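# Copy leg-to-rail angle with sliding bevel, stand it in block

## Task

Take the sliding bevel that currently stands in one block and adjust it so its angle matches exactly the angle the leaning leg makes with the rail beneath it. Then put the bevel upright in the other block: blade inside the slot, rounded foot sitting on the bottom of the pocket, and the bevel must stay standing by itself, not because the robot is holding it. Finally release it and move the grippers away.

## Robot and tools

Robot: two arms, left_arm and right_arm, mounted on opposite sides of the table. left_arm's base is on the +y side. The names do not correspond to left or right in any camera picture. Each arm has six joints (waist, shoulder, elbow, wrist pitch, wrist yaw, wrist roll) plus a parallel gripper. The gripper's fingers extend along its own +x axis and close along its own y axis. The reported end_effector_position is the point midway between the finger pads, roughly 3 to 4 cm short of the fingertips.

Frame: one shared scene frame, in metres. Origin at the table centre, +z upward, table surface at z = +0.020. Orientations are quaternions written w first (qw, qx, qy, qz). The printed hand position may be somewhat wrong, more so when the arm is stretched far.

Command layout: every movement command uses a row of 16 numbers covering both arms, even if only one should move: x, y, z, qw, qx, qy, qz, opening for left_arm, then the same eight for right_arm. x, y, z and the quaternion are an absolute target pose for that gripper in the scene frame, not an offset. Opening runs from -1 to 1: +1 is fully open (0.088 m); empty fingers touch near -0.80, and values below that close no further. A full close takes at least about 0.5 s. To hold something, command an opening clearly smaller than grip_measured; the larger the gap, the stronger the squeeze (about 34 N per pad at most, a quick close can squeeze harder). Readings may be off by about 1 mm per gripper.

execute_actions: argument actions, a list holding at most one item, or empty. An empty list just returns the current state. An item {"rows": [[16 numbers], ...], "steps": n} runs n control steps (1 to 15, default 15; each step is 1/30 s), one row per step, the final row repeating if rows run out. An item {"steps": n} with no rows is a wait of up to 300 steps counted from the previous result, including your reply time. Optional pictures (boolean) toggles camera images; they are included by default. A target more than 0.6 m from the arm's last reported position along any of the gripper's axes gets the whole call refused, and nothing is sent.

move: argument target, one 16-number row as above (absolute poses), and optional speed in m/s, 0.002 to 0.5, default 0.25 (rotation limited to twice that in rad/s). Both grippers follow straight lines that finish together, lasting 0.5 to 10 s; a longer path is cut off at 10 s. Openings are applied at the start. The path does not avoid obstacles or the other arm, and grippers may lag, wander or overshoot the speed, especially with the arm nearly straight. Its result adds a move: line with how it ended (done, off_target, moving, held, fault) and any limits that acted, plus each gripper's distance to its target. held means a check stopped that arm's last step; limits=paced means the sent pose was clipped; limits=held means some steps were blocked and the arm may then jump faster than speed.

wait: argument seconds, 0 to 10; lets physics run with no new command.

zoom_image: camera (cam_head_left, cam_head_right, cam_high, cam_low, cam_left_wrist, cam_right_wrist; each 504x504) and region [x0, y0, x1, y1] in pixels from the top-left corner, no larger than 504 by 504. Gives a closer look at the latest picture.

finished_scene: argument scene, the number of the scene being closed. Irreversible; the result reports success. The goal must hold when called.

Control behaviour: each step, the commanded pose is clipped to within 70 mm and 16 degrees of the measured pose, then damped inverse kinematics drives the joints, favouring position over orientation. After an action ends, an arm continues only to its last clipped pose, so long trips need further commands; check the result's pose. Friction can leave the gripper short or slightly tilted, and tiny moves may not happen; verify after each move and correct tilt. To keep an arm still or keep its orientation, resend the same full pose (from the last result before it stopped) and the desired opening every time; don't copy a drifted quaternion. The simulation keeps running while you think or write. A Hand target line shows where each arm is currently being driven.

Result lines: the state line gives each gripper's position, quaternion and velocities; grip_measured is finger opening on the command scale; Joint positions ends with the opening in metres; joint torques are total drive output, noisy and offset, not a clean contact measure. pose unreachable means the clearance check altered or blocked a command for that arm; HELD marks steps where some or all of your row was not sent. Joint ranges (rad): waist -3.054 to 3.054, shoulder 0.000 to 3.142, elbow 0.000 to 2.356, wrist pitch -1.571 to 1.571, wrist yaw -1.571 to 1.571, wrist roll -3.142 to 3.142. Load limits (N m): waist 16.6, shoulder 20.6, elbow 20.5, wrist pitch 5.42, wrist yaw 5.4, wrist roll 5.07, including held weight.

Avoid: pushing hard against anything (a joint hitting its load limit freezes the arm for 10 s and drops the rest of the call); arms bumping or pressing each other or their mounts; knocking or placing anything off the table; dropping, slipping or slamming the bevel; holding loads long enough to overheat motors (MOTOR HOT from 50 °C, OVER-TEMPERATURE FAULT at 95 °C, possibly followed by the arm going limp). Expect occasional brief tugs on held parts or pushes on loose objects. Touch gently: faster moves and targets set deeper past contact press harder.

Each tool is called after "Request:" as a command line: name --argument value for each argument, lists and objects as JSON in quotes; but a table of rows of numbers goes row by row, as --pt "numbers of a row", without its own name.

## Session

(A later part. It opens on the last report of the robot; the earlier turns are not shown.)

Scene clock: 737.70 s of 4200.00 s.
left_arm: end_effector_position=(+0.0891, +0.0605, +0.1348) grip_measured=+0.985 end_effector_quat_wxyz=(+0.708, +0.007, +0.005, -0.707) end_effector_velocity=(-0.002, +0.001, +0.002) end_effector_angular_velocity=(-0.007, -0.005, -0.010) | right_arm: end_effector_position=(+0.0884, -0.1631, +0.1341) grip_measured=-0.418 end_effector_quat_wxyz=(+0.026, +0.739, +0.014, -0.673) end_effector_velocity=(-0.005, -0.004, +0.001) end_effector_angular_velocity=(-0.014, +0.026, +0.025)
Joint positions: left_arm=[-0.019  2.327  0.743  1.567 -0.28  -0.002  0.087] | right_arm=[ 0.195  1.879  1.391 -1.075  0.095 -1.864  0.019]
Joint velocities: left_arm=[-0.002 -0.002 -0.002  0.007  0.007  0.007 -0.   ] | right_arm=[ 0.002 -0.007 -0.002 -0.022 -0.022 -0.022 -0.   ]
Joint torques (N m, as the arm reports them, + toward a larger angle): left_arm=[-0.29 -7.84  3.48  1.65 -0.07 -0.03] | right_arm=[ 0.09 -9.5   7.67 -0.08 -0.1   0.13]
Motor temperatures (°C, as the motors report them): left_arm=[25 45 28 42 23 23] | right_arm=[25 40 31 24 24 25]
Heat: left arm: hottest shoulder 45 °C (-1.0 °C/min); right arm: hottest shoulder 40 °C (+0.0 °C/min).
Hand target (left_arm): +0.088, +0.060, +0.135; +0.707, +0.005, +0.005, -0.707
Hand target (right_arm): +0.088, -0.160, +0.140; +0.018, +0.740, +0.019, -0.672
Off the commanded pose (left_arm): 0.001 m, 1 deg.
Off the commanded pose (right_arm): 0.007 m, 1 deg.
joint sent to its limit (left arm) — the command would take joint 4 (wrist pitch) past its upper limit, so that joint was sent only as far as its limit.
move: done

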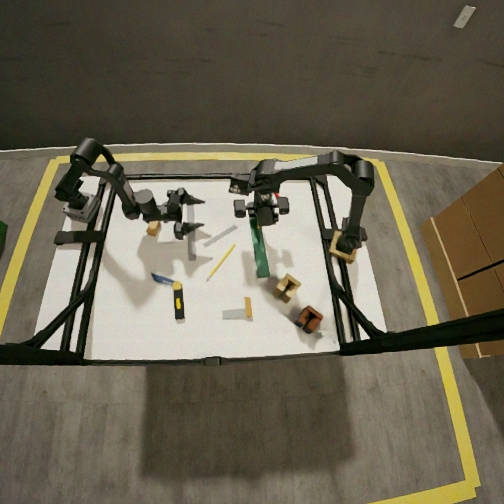

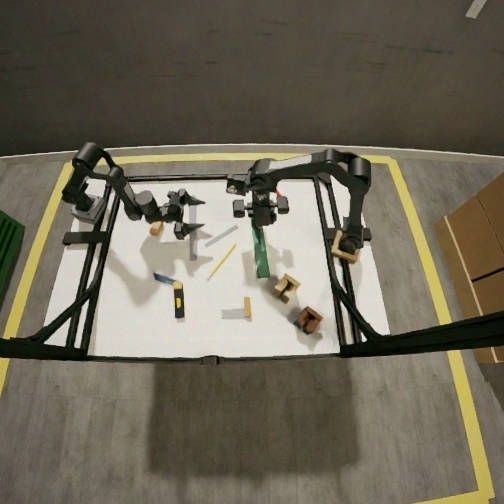

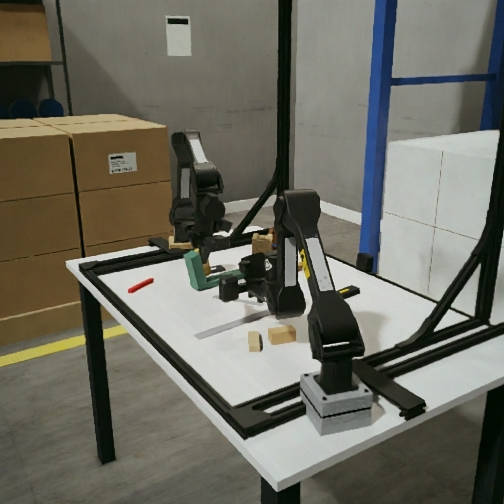

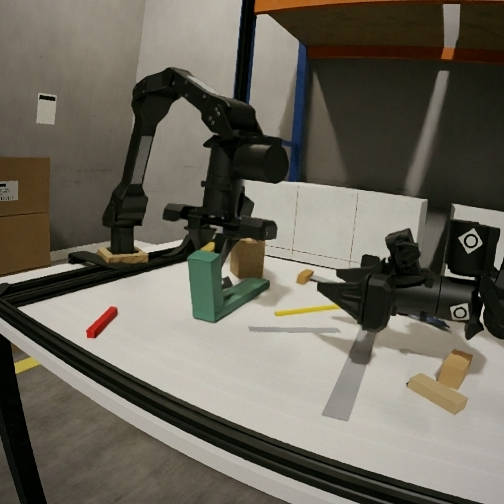

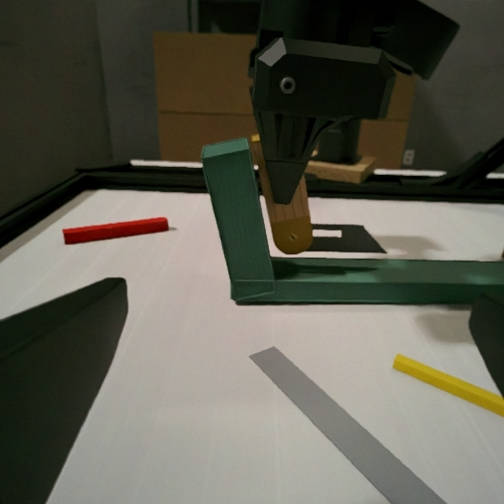

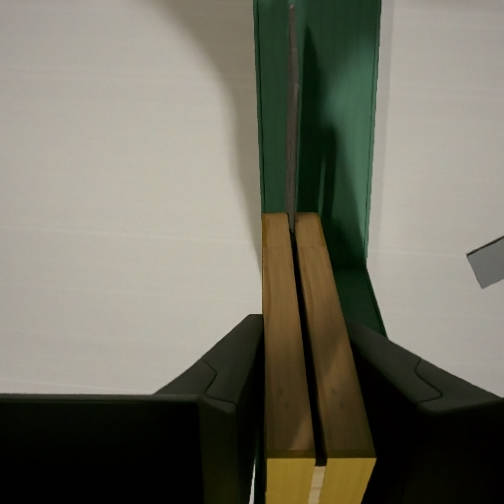

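Request:
move --target '[0.088,0.07,0.15,0.7071,0,0,-0.7071,1,0.07,-0.165,0.245,-0.0177,-0.7400,-0.0194,0.6722,-0.6]' --speed 0.06

Scene clock: 764.77 s of 4200.00 s.
left_arm: end_effector_position=(+0.0889, +0.0690, +0.1455) grip_measured=+0.985 end_effector_quat_wxyz=(+0.707, +0.004, +0.004, -0.707) end_effector_velocity=(+0.000, +0.002, +0.001) end_effector_angular_velocity=(-0.002, +0.008, +0.005) | right_arm: end_effector_position=(+0.0713, -0.1658, +0.2386) grip_measured=-0.418 end_effector_quat_wxyz=(+0.025, +0.739, +0.013, -0.673) end_effector_velocity=(+0.001, -0.001, +0.003) end_effector_angular_velocity=(+0.002, +0.007, +0.015)
Joint positions: left_arm=[-0.026  2.277  0.699  1.567 -0.287 -0.003  0.087] | right_arm=[ 0.242  1.838  1.756 -1.486  0.094 -1.814  0.019]
Joint velocities: left_arm=[-0.002 -0.002 -0.007  0.007 -0.007 -0.007 -0.   ] | right_arm=[-0.007 -0.002  0.007 -0.007 -0.007 -0.022  0.   ]
Joint torques (N m, as the arm reports them, + toward a larger angle): left_arm=[-0.37 -9.37  2.41  1.64 -0.1   0.09] | right_arm=[ 0.31 -9.42  7.75 -0.05 -0.05  0.14]
Motor temperatures (°C, as the motors report them): left_arm=[25 46 28 42 23 23] | right_arm=[25 41 32 24 24 25]
Heat: left arm: hottest shoulder 46 °C (+0.0 °C/min); right arm: hottest shoulder 41 °C (+1.0 °C/min).
Hand target (left_arm): +0.088, +0.070, +0.150; +0.707, +0.001, +0.001, -0.707
Hand target (right_arm): +0.070, -0.165, +0.245; +0.017, +0.740, +0.019, -0.672
Off the commanded pose (left_arm): 0.005 m, 1 deg.
Off the commanded pose (right_arm): 0.007 m, 1 deg.
joint sent to its limit (left arm) — the command would take joint 4 (wrist pitch) past its upper limit, so that joint was sent only as far as its limit.
move: done

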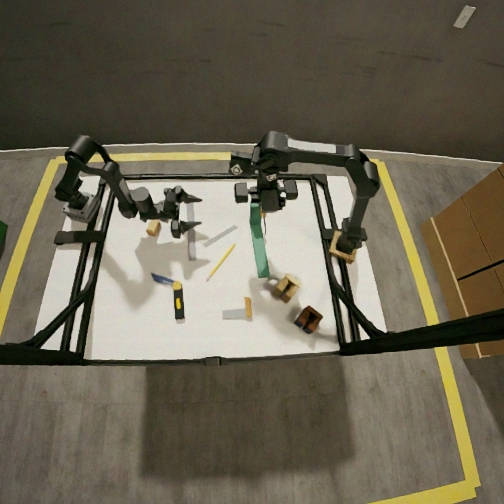

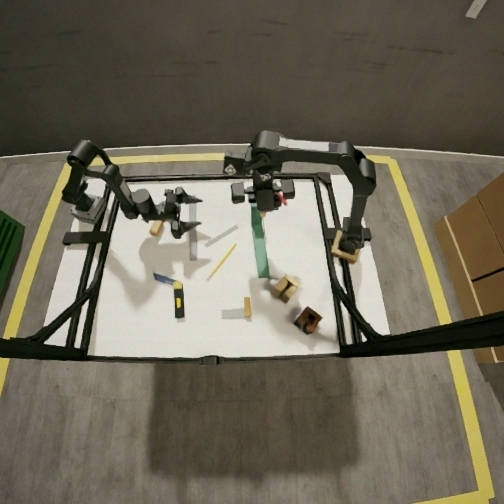

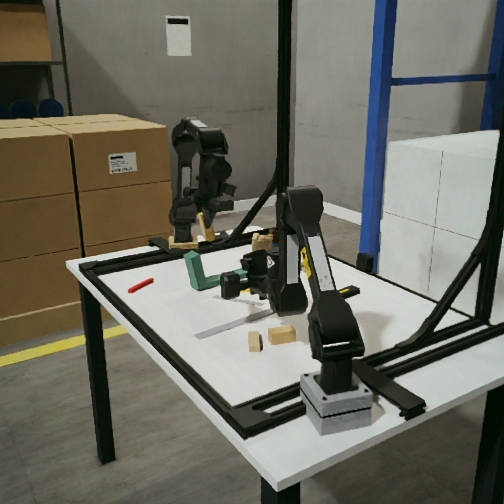

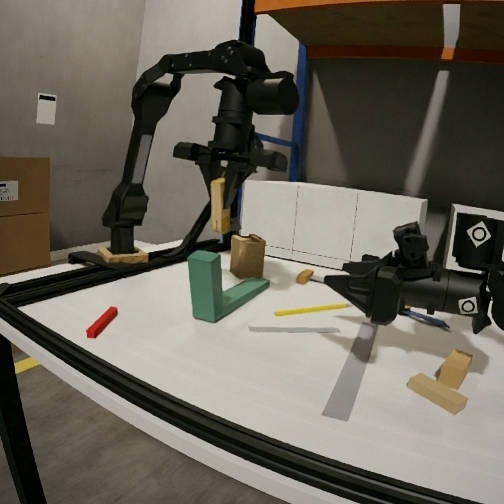

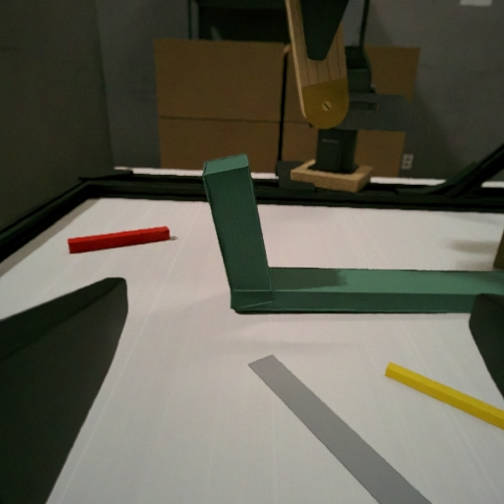

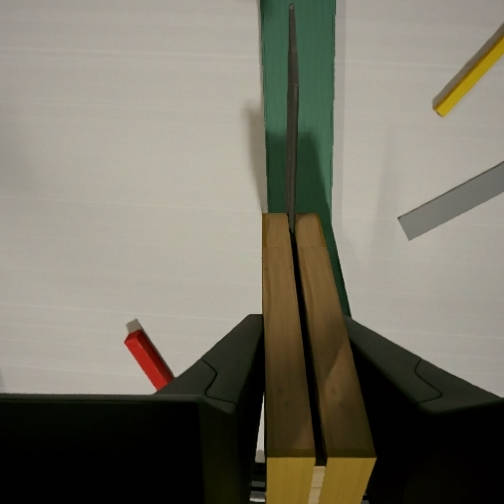

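Request:
move --target '[-0.02,-0.01,0.23,0.4190,0.1183,0.0551,-0.8985,1,-0.265,-0.335,0.245,0.2311,-0.6928,0.2522,0.6349,-0.6]' --speed 0.12

Scene clock: 776.13 s of 4200.00 s.
left_arm: end_effector_position=(-0.0212, -0.0059, +0.2319) grip_measured=+0.985 end_effector_quat_wxyz=(+0.420, +0.117, +0.058, -0.898) end_effector_velocity=(+0.004, -0.003, +0.005) end_effector_angular_velocity=(+0.005, +0.012, +0.029) | right_arm: end_effector_position=(-0.2647, -0.3371, +0.2447) grip_measured=-0.418 end_effector_quat_wxyz=(+0.233, -0.686, +0.249, +0.642) end_effector_velocity=(+0.007, -0.005, +0.001) end_effector_angular_velocity=(-0.026, -0.027, +0.004)
Joint positions: left_arm=[0.011 2.091 1.304 0.499 0.432 0.117 0.087] | right_arm=[ 1.444  1.758  1.682 -1.561 -0.01   0.139  0.019]
Joint velocities: left_arm=[ 0.002 -0.007  0.007 -0.007 -0.022 -0.022 -0.   ] | right_arm=[-0.002 -0.002 -0.002 -0.037 -0.007 -0.007 -0.   ]
Joint torques (N m, as the arm reports them, + toward a larger angle): left_arm=[ 0.3  -8.7   7.76  1.43  0.19  0.2 ] | right_arm=[ 0.28 -6.26  7.77 -0.12 -0.09  0.12]
Motor temperatures (°C, as the motors report them): left_arm=[25 47 28 42 23 23] | right_arm=[25 41 33 23 24 25]
Heat: left arm: hottest shoulder 47 °C (+1.0 °C/min); right arm: hottest shoulder 41 °C (+2.0 °C/min).
Hand target (left_arm): -0.020, -0.008, +0.229; -0.420, -0.119, -0.057, +0.898
Hand target (right_arm): -0.268, -0.337, +0.245; -0.233, +0.686, -0.250, -0.642
Off the commanded pose (left_arm): 0.005 m, 0 deg.
Off the commanded pose (right_arm): 0.002 m, 1 deg.
joint sent to its limit (right arm) — the command would take joint 4 (wrist pitch) past its lower limit, so that joint was sent only as far as its limit.
move: done

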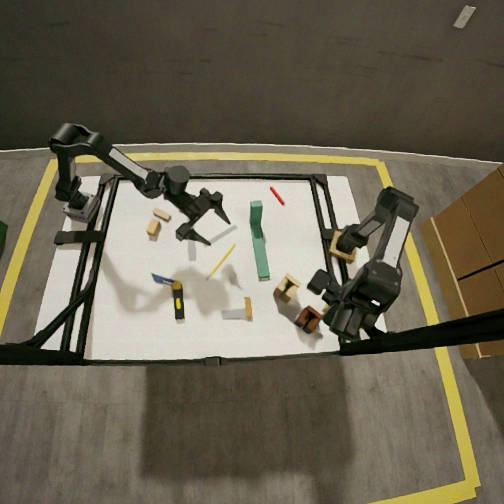

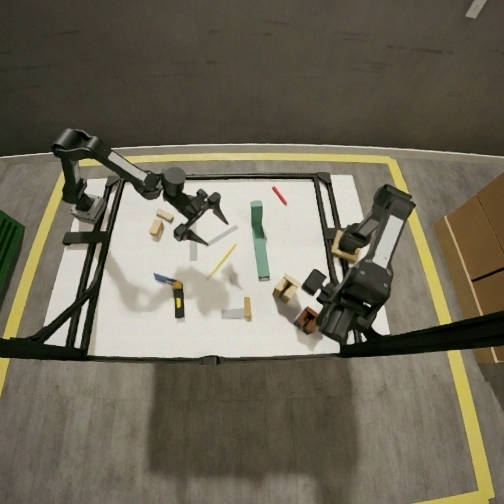

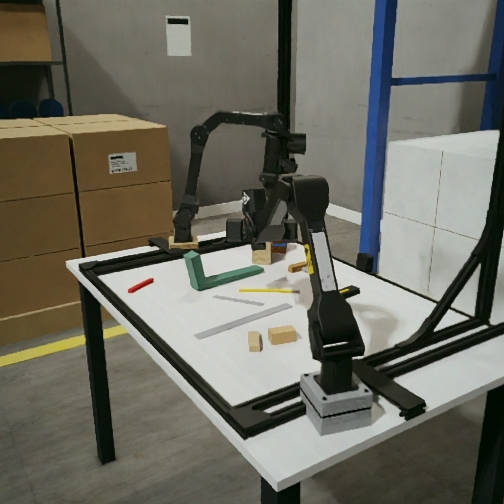

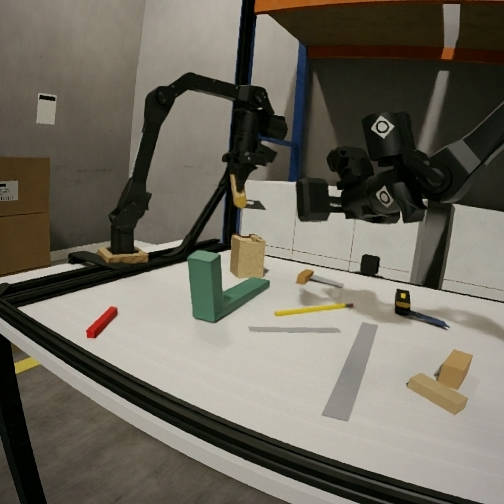

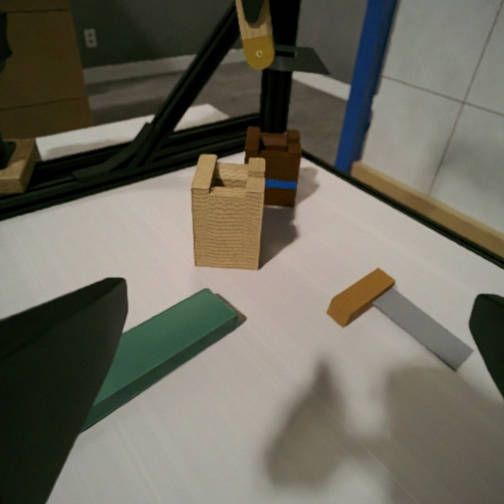

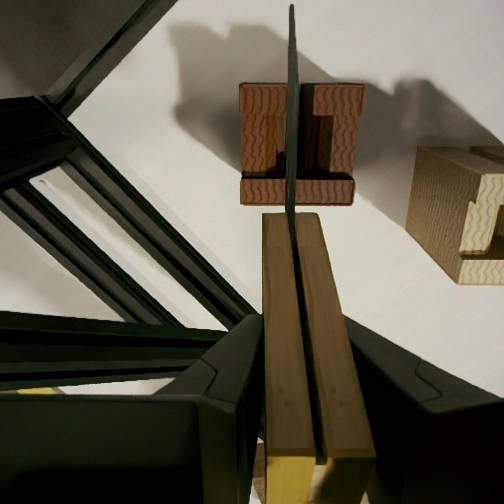

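Request:
zoom_image --camera "cam_left_wrist" --region '[200,0,360,220]'

Region (200, 0, 360, 220) of cam_left_wrist's 504x504 image, scaled by 2.291, with more detail than that image has; it fills the left 367 columns of this view, and the rest is white.

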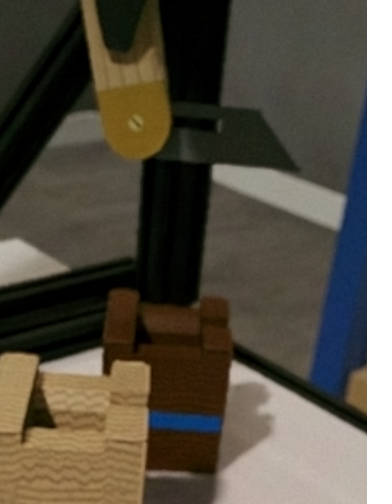

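Request:
move --target '[-0.02,-0.01,0.23,0.4190,0.1183,0.0551,-0.8985,1,-0.2834,-0.3177,0.215,0.2198,-0.7198,0.2620,0.6040,-0.6]' --speed 0.02

Request:
zoom_image --camera "cam_left_wrist" --region '[200,0,360,220]'

Scene clock: 824.87 s of 4200.00 s.
left_arm: end_effector_position=(-0.0210, -0.0074, +0.2313) grip_measured=+0.985 end_effector_quat_wxyz=(+0.419, +0.117, +0.057, -0.899) end_effector_velocity=(+0.000, +0.002, -0.004) end_effector_angular_velocity=(+0.025, -0.002, +0.006) | right_arm: end_effector_position=(-0.2813, -0.3200, +0.2148) grip_measured=-0.418 end_effector_quat_wxyz=(+0.223, -0.713, +0.259, +0.612) end_effector_velocity=(-0.001, -0.003, +0.000) end_effector_angular_velocity=(-0.023, +0.006, +0.001)
Joint positions: left_arm=[0.013 2.097 1.311 0.498 0.435 0.12  0.087] | right_arm=[ 1.423  1.912  1.751 -1.562 -0.017  0.118  0.019]
Joint velocities: left_arm=[-0.002 -0.002 -0.002 -0.022 -0.007 -0.007 -0.   ] | right_arm=[-0.002  0.002  0.002 -0.007 -0.022 -0.007 -0.   ]
Joint torques (N m, as the arm reports them, + toward a larger angle): left_arm=[ 0.3  -8.99  7.69  1.51  0.18  0.18] | right_arm=[-0.28 -7.41  7.55 -0.2  -0.13 -0.12]
Motor temperatures (°C, as the motors report them): left_arm=[25 48 32 41 23 23] | right_arm=[25 38 34 23 24 25]
Heat: left arm: hottest shoulder 48 °C (+2.0 °C/min); right arm: hottest shoulder 38 °C (-4.0 °C/min).
Hand target (left_arm): -0.020, -0.010, +0.230; -0.419, -0.118, -0.055, +0.899
Hand target (right_arm): -0.283, -0.318, +0.214; -0.222, +0.713, -0.260, -0.612
Off the commanded pose (left_arm): 0.003 m, 0 deg.
Off the commanded pose (right_arm): 0.003 m, 1 deg.
joint sent to its limit (right arm) — the command would take joint 4 (wrist pitch) past its lower limit, so that joint was sent only as far as its limit.
move: done

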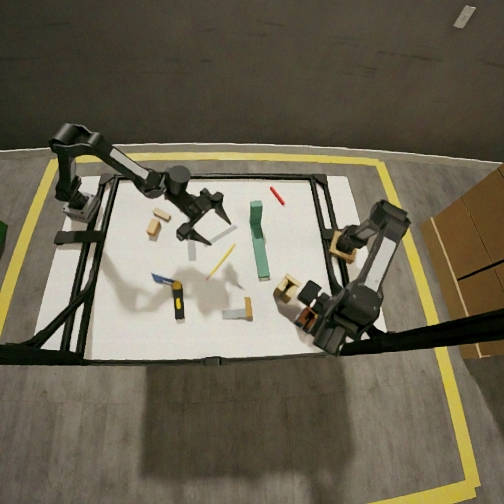

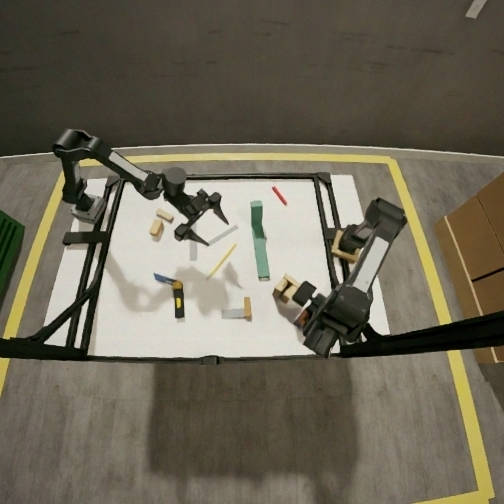

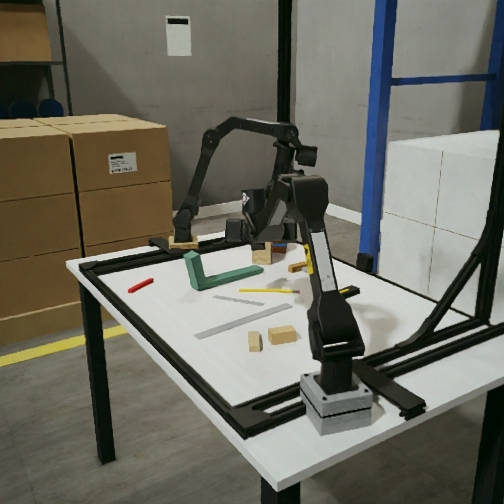

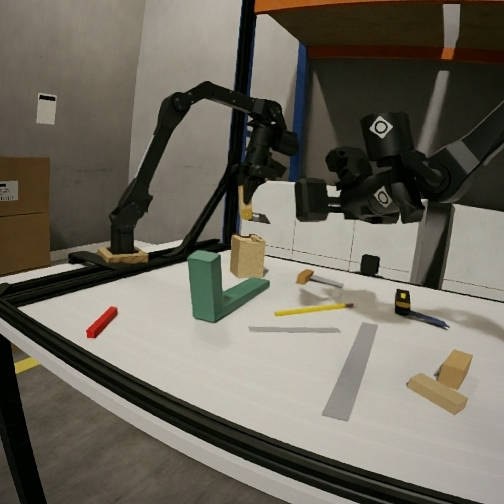

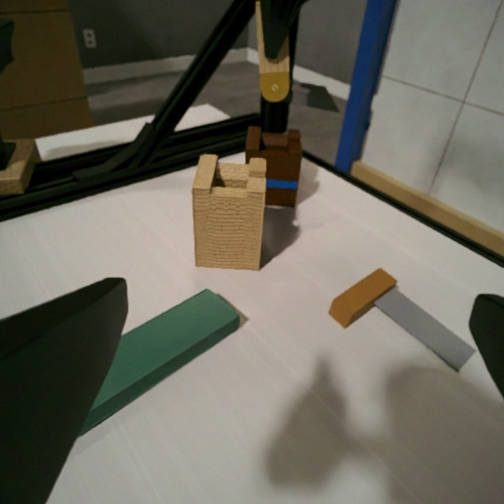

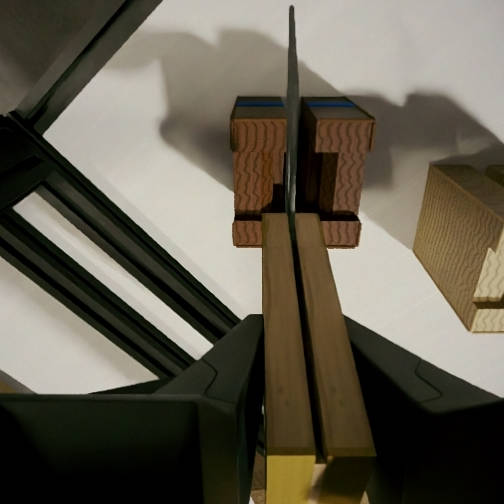

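Region (200, 0, 360, 220) of cam_left_wrist's 504x504 image, scaled by 2.291, with more detail than that image has; it fills the left 367 columns of this view, and the rest is white.

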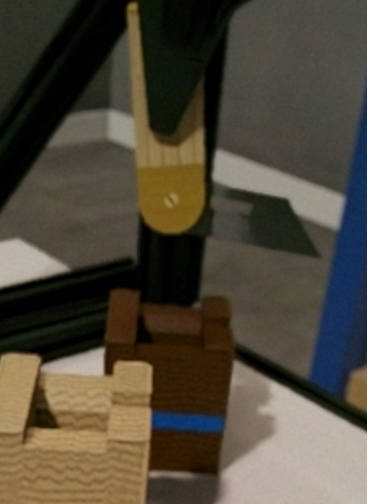

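Request:
zoom_image --camera "cam_right_wrist" --region '[210,60,400,270]'

Region (210, 60, 400, 270) of cam_right_wrist's 504x504 image, scaled by 2.400, with more detail than that image has; it fills the left 456 columns of this view, and the rest is white.

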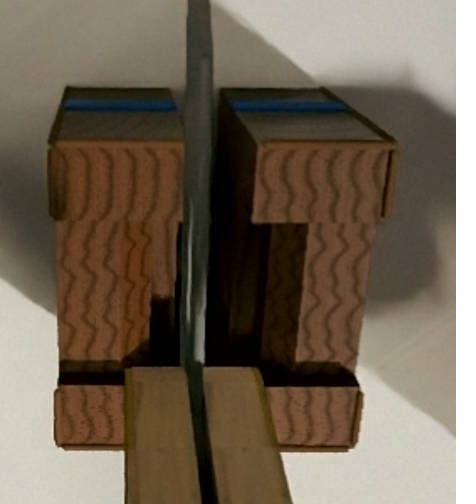

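Request:
move --target '[-0.02,-0.01,0.23,0.4190,0.1183,0.0551,-0.8985,1,-0.2880,-0.3106,0.195,0.2206,-0.7318,0.2773,0.5821,-0.6]' --speed 0.012

Request:
zoom_image --camera "cam_left_wrist" --region '[200,0,360,220]'

Request:
zoom_image --camera "cam_right_wrist" --region '[210,60,400,270]'

Scene clock: 864.57 s of 4200.00 s.
left_arm: end_effector_position=(-0.0206, -0.0084, +0.2301) grip_measured=+0.985 end_effector_quat_wxyz=(+0.419, +0.118, +0.057, -0.898) end_effector_velocity=(-0.002, +0.002, -0.001) end_effector_angular_velocity=(+0.021, +0.017, -0.004) | right_arm: end_effector_position=(-0.2860, -0.3130, +0.1954) grip_measured=-0.418 end_effector_quat_wxyz=(+0.220, -0.728, +0.272, +0.589) end_effector_velocity=(+0.001, -0.001, +0.002) end_effector_angular_velocity=(-0.008, +0.003, +0.003)
Joint positions: left_arm=[0.014 2.102 1.314 0.497 0.436 0.122 0.087] | right_arm=[ 1.409  1.989  1.773 -1.562 -0.026  0.121  0.019]
Joint velocities: left_arm=[-0.002 -0.002 -0.002 -0.007  0.007 -0.022 -0.   ] | right_arm=[-0.002 -0.002  0.002 -0.007 -0.007 -0.007 -0.   ]
Joint torques (N m, as the arm reports them, + toward a larger angle): left_arm=[ 0.22 -9.52  7.3   1.53  0.17  0.12] | right_arm=[-0.26 -7.68  7.45 -0.27 -0.13  0.12]
Motor temperatures (°C, as the motors report them): left_arm=[25 49 34 41 23 23] | right_arm=[25 39 34 23 24 25]
Heat: left arm: hottest shoulder 49 °C (+1.0 °C/min); right arm: hottest shoulder 39 °C (+0.0 °C/min).
Hand target (left_arm): -0.020, -0.010, +0.230; -0.419, -0.118, -0.055, +0.899
Hand target (right_arm): -0.288, -0.311, +0.194; -0.222, +0.727, -0.276, -0.588
Off the commanded pose (left_arm): 0.002 m, 0 deg.
Off the commanded pose (right_arm): 0.003 m, 1 deg.
joint sent to its limit (right arm) — the command would take joint 4 (wrist pitch) past its lower limit, so that joint was sent only as far as its limit.
move: done

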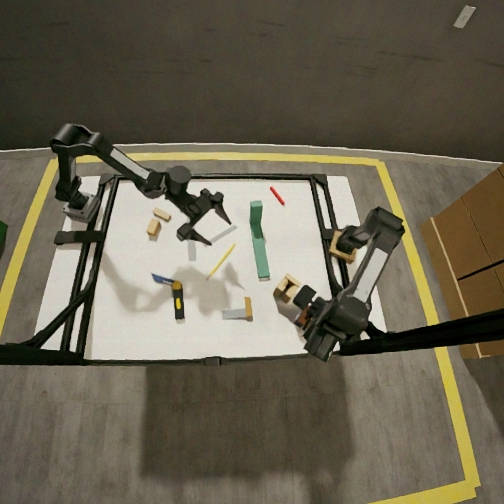

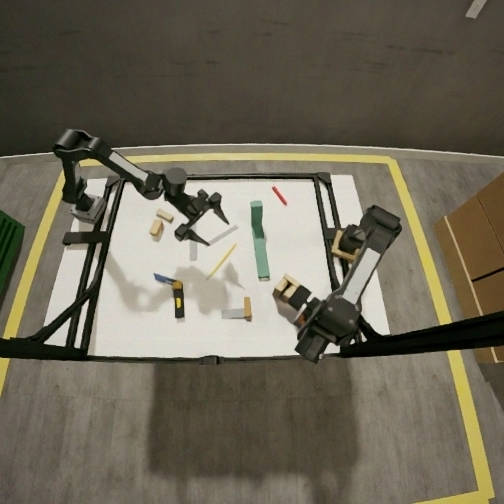

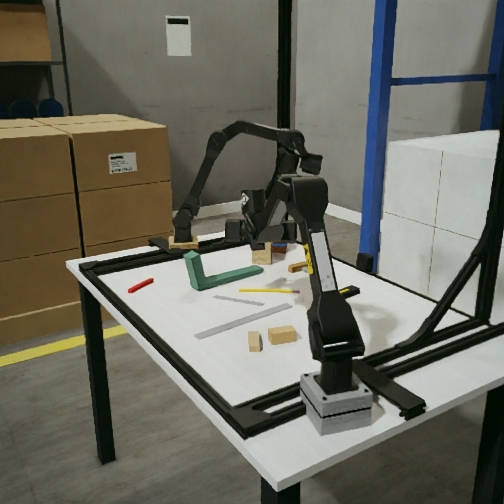

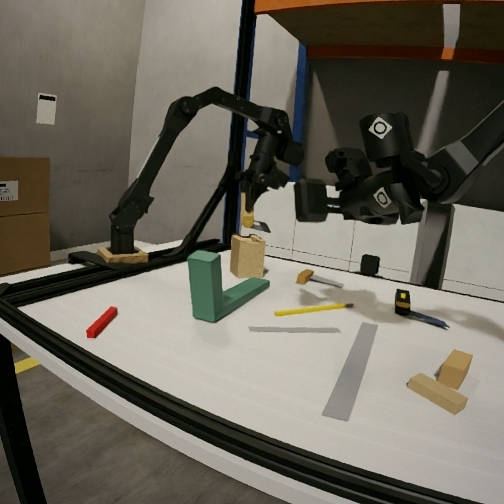

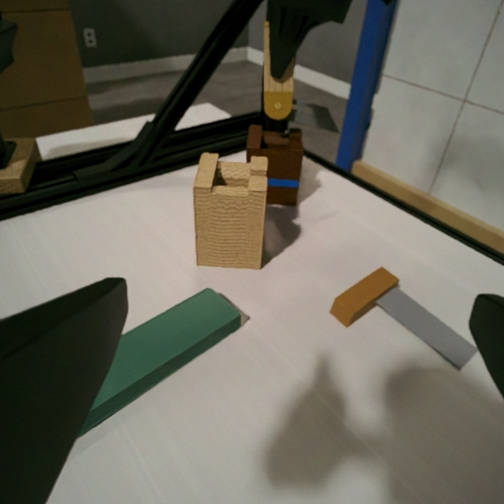

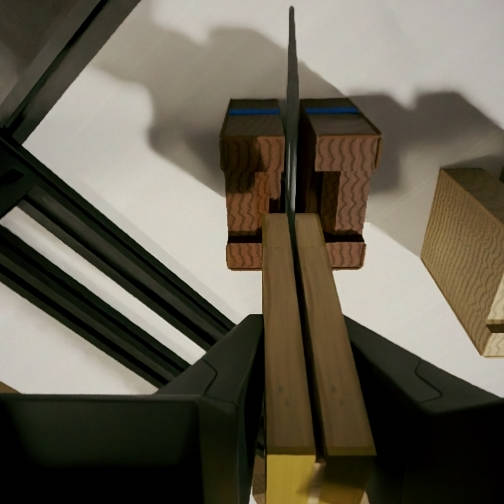

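Region (200, 0, 360, 220) of cam_left_wrist's 504x504 image, scaled by 2.291, with more detail than that image has; it fills the left 367 columns of this view, and the rest is white.

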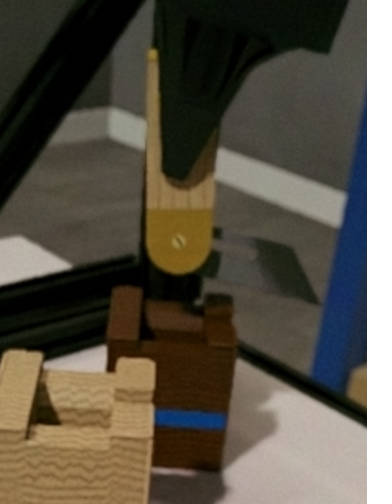

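Region (210, 60, 400, 270) of cam_right_wrist's 504x504 image, scaled by 2.400, with more detail than that image has; it fills the left 456 columns of this view, and the rest is white.

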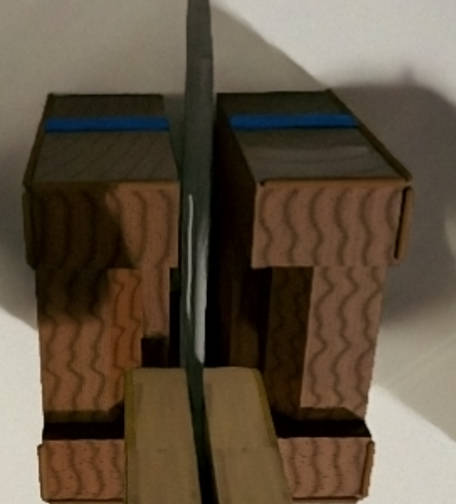

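Request:
move --target '[-0.02,-0.01,0.23,0.4190,0.1183,0.0551,-0.8985,1,-0.2835,-0.3060,0.193,0.2180,-0.7331,0.2741,0.5831,-0.6]' --speed 0.006

Request:
zoom_image --camera "cam_right_wrist" --region '[210,60,400,270]'

Request:
zoom_image --camera "cam_left_wrist" --region '[200,0,360,220]'

Scene clock: 926.10 s of 4200.00 s.
left_arm: end_effector_position=(-0.0202, -0.0092, +0.2292) grip_measured=+0.985 end_effector_quat_wxyz=(+0.419, +0.119, +0.057, -0.898) end_effector_velocity=(-0.002, +0.002, -0.001) end_effector_angular_velocity=(+0.003, -0.005, -0.011) | right_arm: end_effector_position=(-0.2840, -0.3076, +0.1942) grip_measured=-0.418 end_effector_quat_wxyz=(+0.219, -0.728, +0.274, +0.589) end_effector_velocity=(-0.001, -0.000, +0.002) end_effector_angular_velocity=(-0.014, +0.025, +0.010)
Joint positions: left_arm=[0.015 2.106 1.317 0.496 0.436 0.124 0.087] | right_arm=[ 1.392  1.997  1.779 -1.563 -0.026  0.104  0.019]
Joint velocities: left_arm=[-0.002 -0.002 -0.002 -0.007  0.007  0.007 -0.   ] | right_arm=[-0.007 -0.007 -0.002  0.007 -0.022 -0.022 -0.   ]
Joint torques (N m, as the arm reports them, + toward a larger angle): left_arm=[  0.09 -10.02   6.94   1.57   0.16   0.07] | right_arm=[-0.26 -8.5   6.05 -0.26  0.06 -0.12]
Motor temperatures (°C, as the motors report them): left_arm=[25 51 34 41 23 23] | right_arm=[25 40 34 23 24 25]
Heat: left arm: hottest shoulder 51 °C (+2.0 °C/min); right arm: hottest shoulder 40 °C (+1.0 °C/min). Fold the left arm in close to its base before you think long.
Hand target (left_arm): -0.020, -0.010, +0.230; -0.419, -0.118, -0.055, +0.899
Hand target (right_arm): -0.283, -0.306, +0.193; -0.219, +0.730, -0.273, -0.587
Off the commanded pose (left_arm): 0.001 m, 0 deg.
Off the commanded pose (right_arm): 0.002 m, 1 deg.
MOTOR HOT: a motor of the left arm reached 50 °C. Now the hottest motor of the left arm, joint 2 (shoulder), reports 51 °C. The temperature limit of the motors' drives, at which the controller stops that arm, is 95 °C. To cool a motor, set the load down, stop pushing, or move to a pose that needs little force.
joint sent to its limit (right arm) — the command would take joint 4 (wrist pitch) past its lower limit, so that joint was sent only as far as its limit.
move: done

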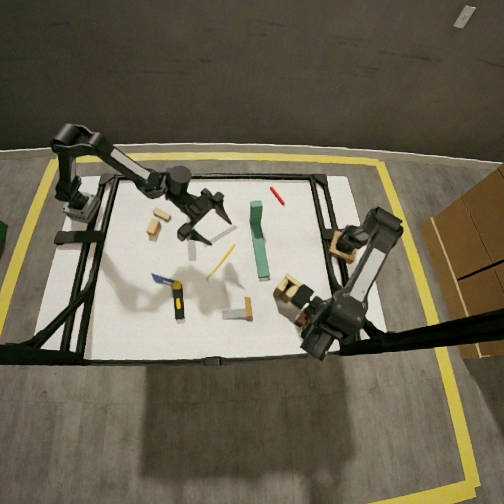

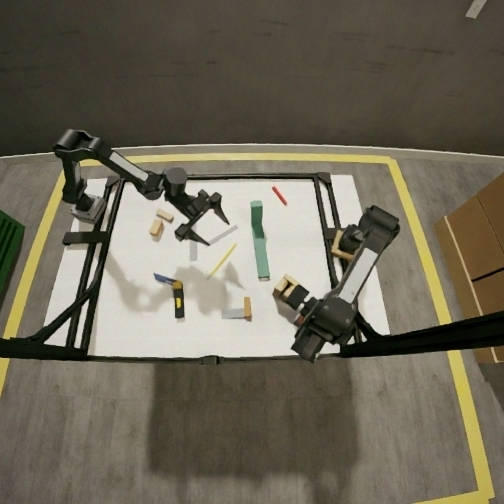

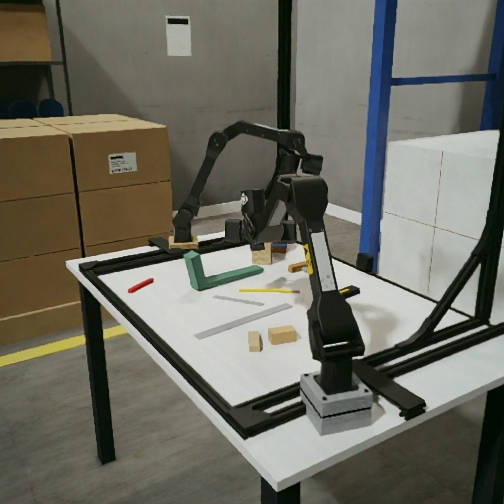

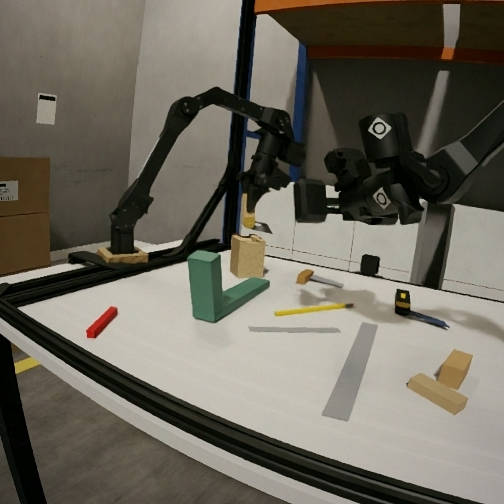

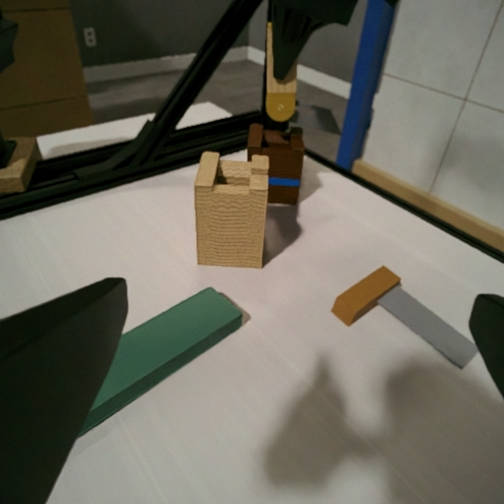

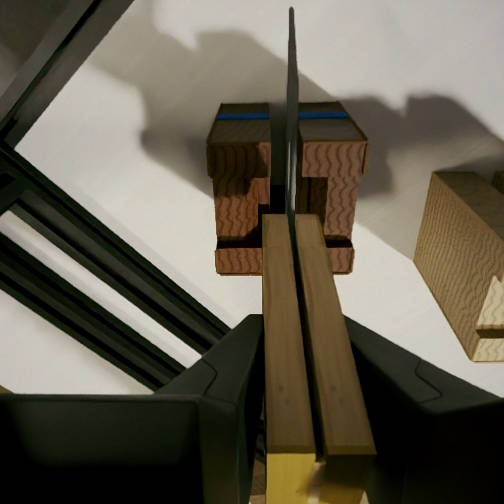

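Region (210, 60, 400, 270) of cam_right_wrist's 504x504 image, scaled by 2.400, with more detail than that image has; it fills the left 456 columns of this view, and the rest is white.

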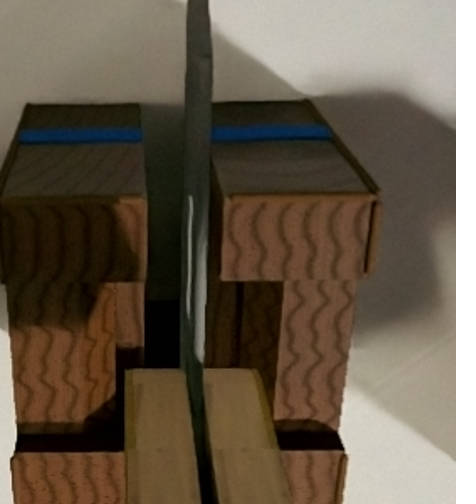

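Region (200, 0, 360, 220) of cam_left_wrist's 504x504 image, scaled by 2.291, with more detail than that image has; it fills the left 367 columns of this view, and the rest is white.

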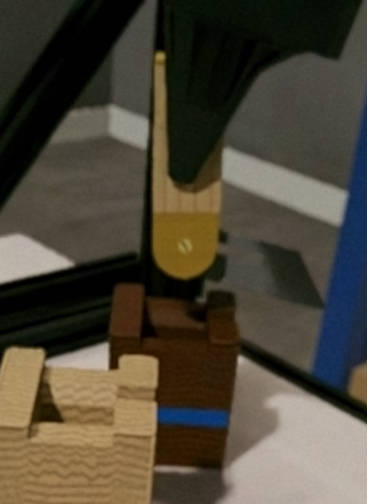

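Request:
move --target '[-0.02,-0.01,0.23,0.4190,0.1183,0.0551,-0.8985,1,-0.2835,-0.3060,0.178,0.2144,-0.7406,0.2769,0.5735,-0.6]' --speed 0.006

Request:
zoom_image --camera "cam_left_wrist" --region '[200,0,360,220]'

Request:
zoom_image --camera "cam_right_wrist" --region '[190,60,400,300]'

Scene clock: 941.10 s of 4200.00 s.
left_arm: end_effector_position=(-0.0201, -0.0094, +0.2289) grip_measured=+0.985 end_effector_quat_wxyz=(+0.419, +0.119, +0.057, -0.898) end_effector_velocity=(+0.003, +0.001, -0.004) end_effector_angular_velocity=(+0.016, -0.013, +0.008) | right_arm: end_effector_position=(-0.2851, -0.3064, +0.1834) grip_measured=-0.418 end_effector_quat_wxyz=(+0.217, -0.735, +0.275, +0.580) end_effector_velocity=(+0.002, -0.002, +0.002) end_effector_angular_velocity=(-0.009, +0.003, +0.003)
Joint positions: left_arm=[0.016 2.107 1.318 0.496 0.436 0.124 0.087] | right_arm=[ 1.391  2.024  1.77  -1.55  -0.026  0.102  0.019]
Joint velocities: left_arm=[ 0.002 -0.002 -0.002 -0.022 -0.007  0.007  0.   ] | right_arm=[-0.002 -0.007 -0.002 -0.007 -0.007 -0.007 -0.   ]
Joint torques (N m, as the arm reports them, + toward a larger angle): left_arm=[  0.08 -10.09   6.9    1.59   0.16   0.08] | right_arm=[-0.28 -7.94  4.72 -0.13 -0.03 -0.11]
Motor temperatures (°C, as the motors report them): left_arm=[25 51 34 41 23 23] | right_arm=[25 40 33 23 24 25]
Heat: left arm: hottest shoulder 51 °C (+1.0 °C/min); right arm: hottest shoulder 40 °C (+1.0 °C/min). Fold the left arm in close to its base before you think long.
Hand target (left_arm): -0.020, -0.010, +0.230; -0.419, -0.118, -0.055, +0.899
Hand target (right_arm): -0.283, -0.306, +0.178; -0.214, +0.741, -0.277, -0.574
Off the commanded pose (left_arm): 0.001 m, 0 deg.
Off the commanded pose (right_arm): 0.006 m, 1 deg.
MOTOR HOT: still on. Now the hottest motor of the left arm, joint 2 (shoulder), reports 51 °C; a drive's own limit is 95 °C.
move: done

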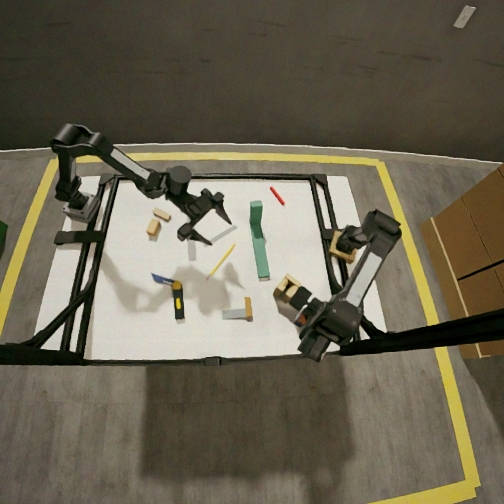

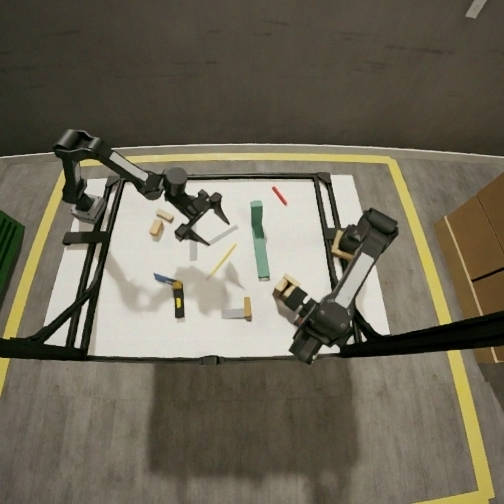

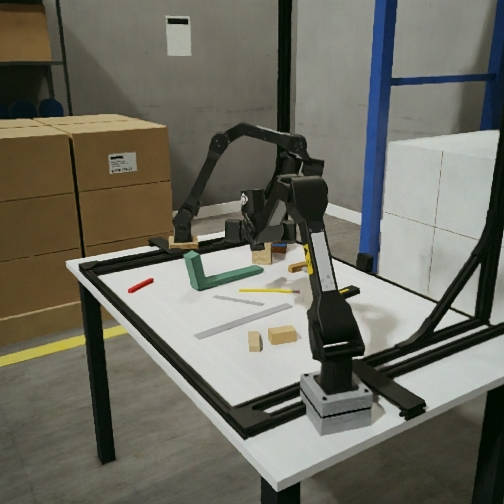

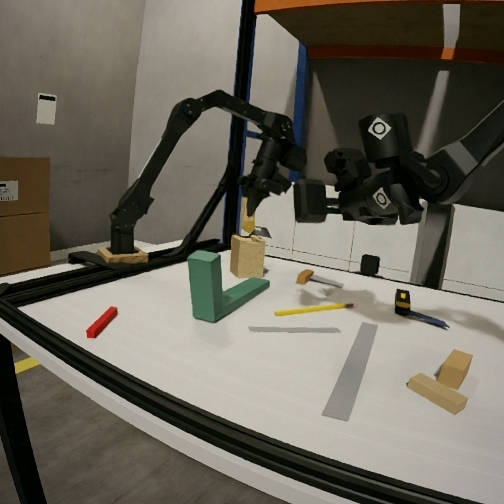

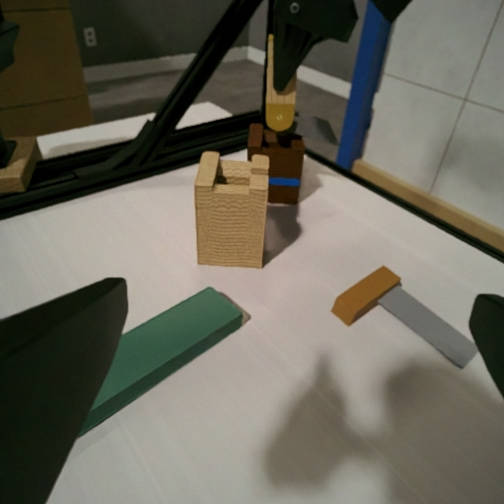

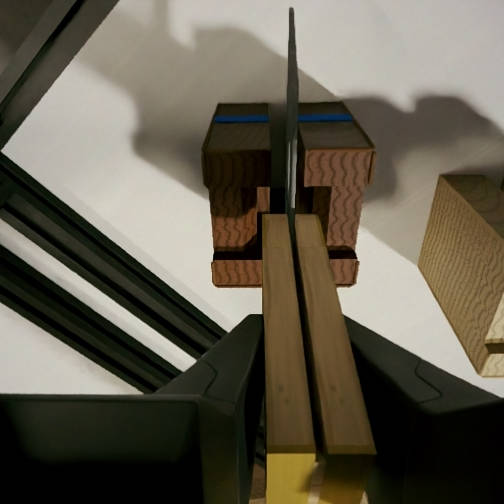

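Region (200, 0, 360, 220) of cam_left_wrist's 504x504 image, scaled by 2.291, with more detail than that image has; it fills the left 367 columns of this view, and the rest is white.

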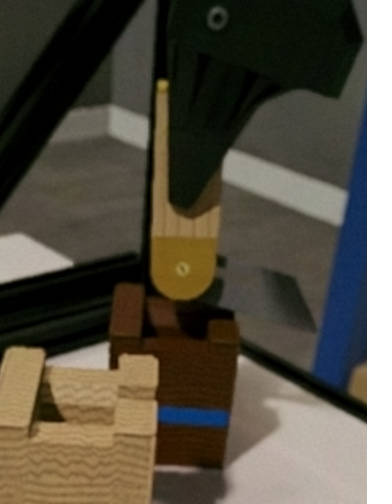

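Region (190, 60, 400, 300) of cam_right_wrist's 504x504 image, scaled by 2.100, with more detail than that image has; it fills the left 441 columns of this view, and the rest is white.

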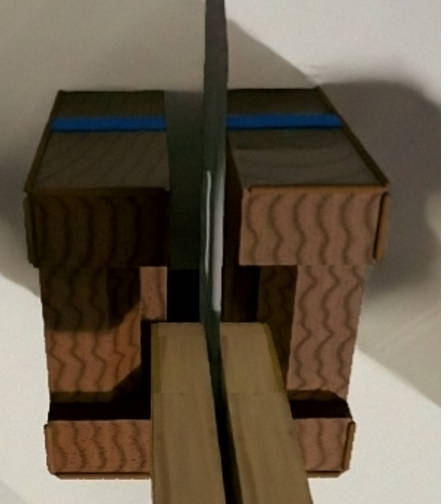

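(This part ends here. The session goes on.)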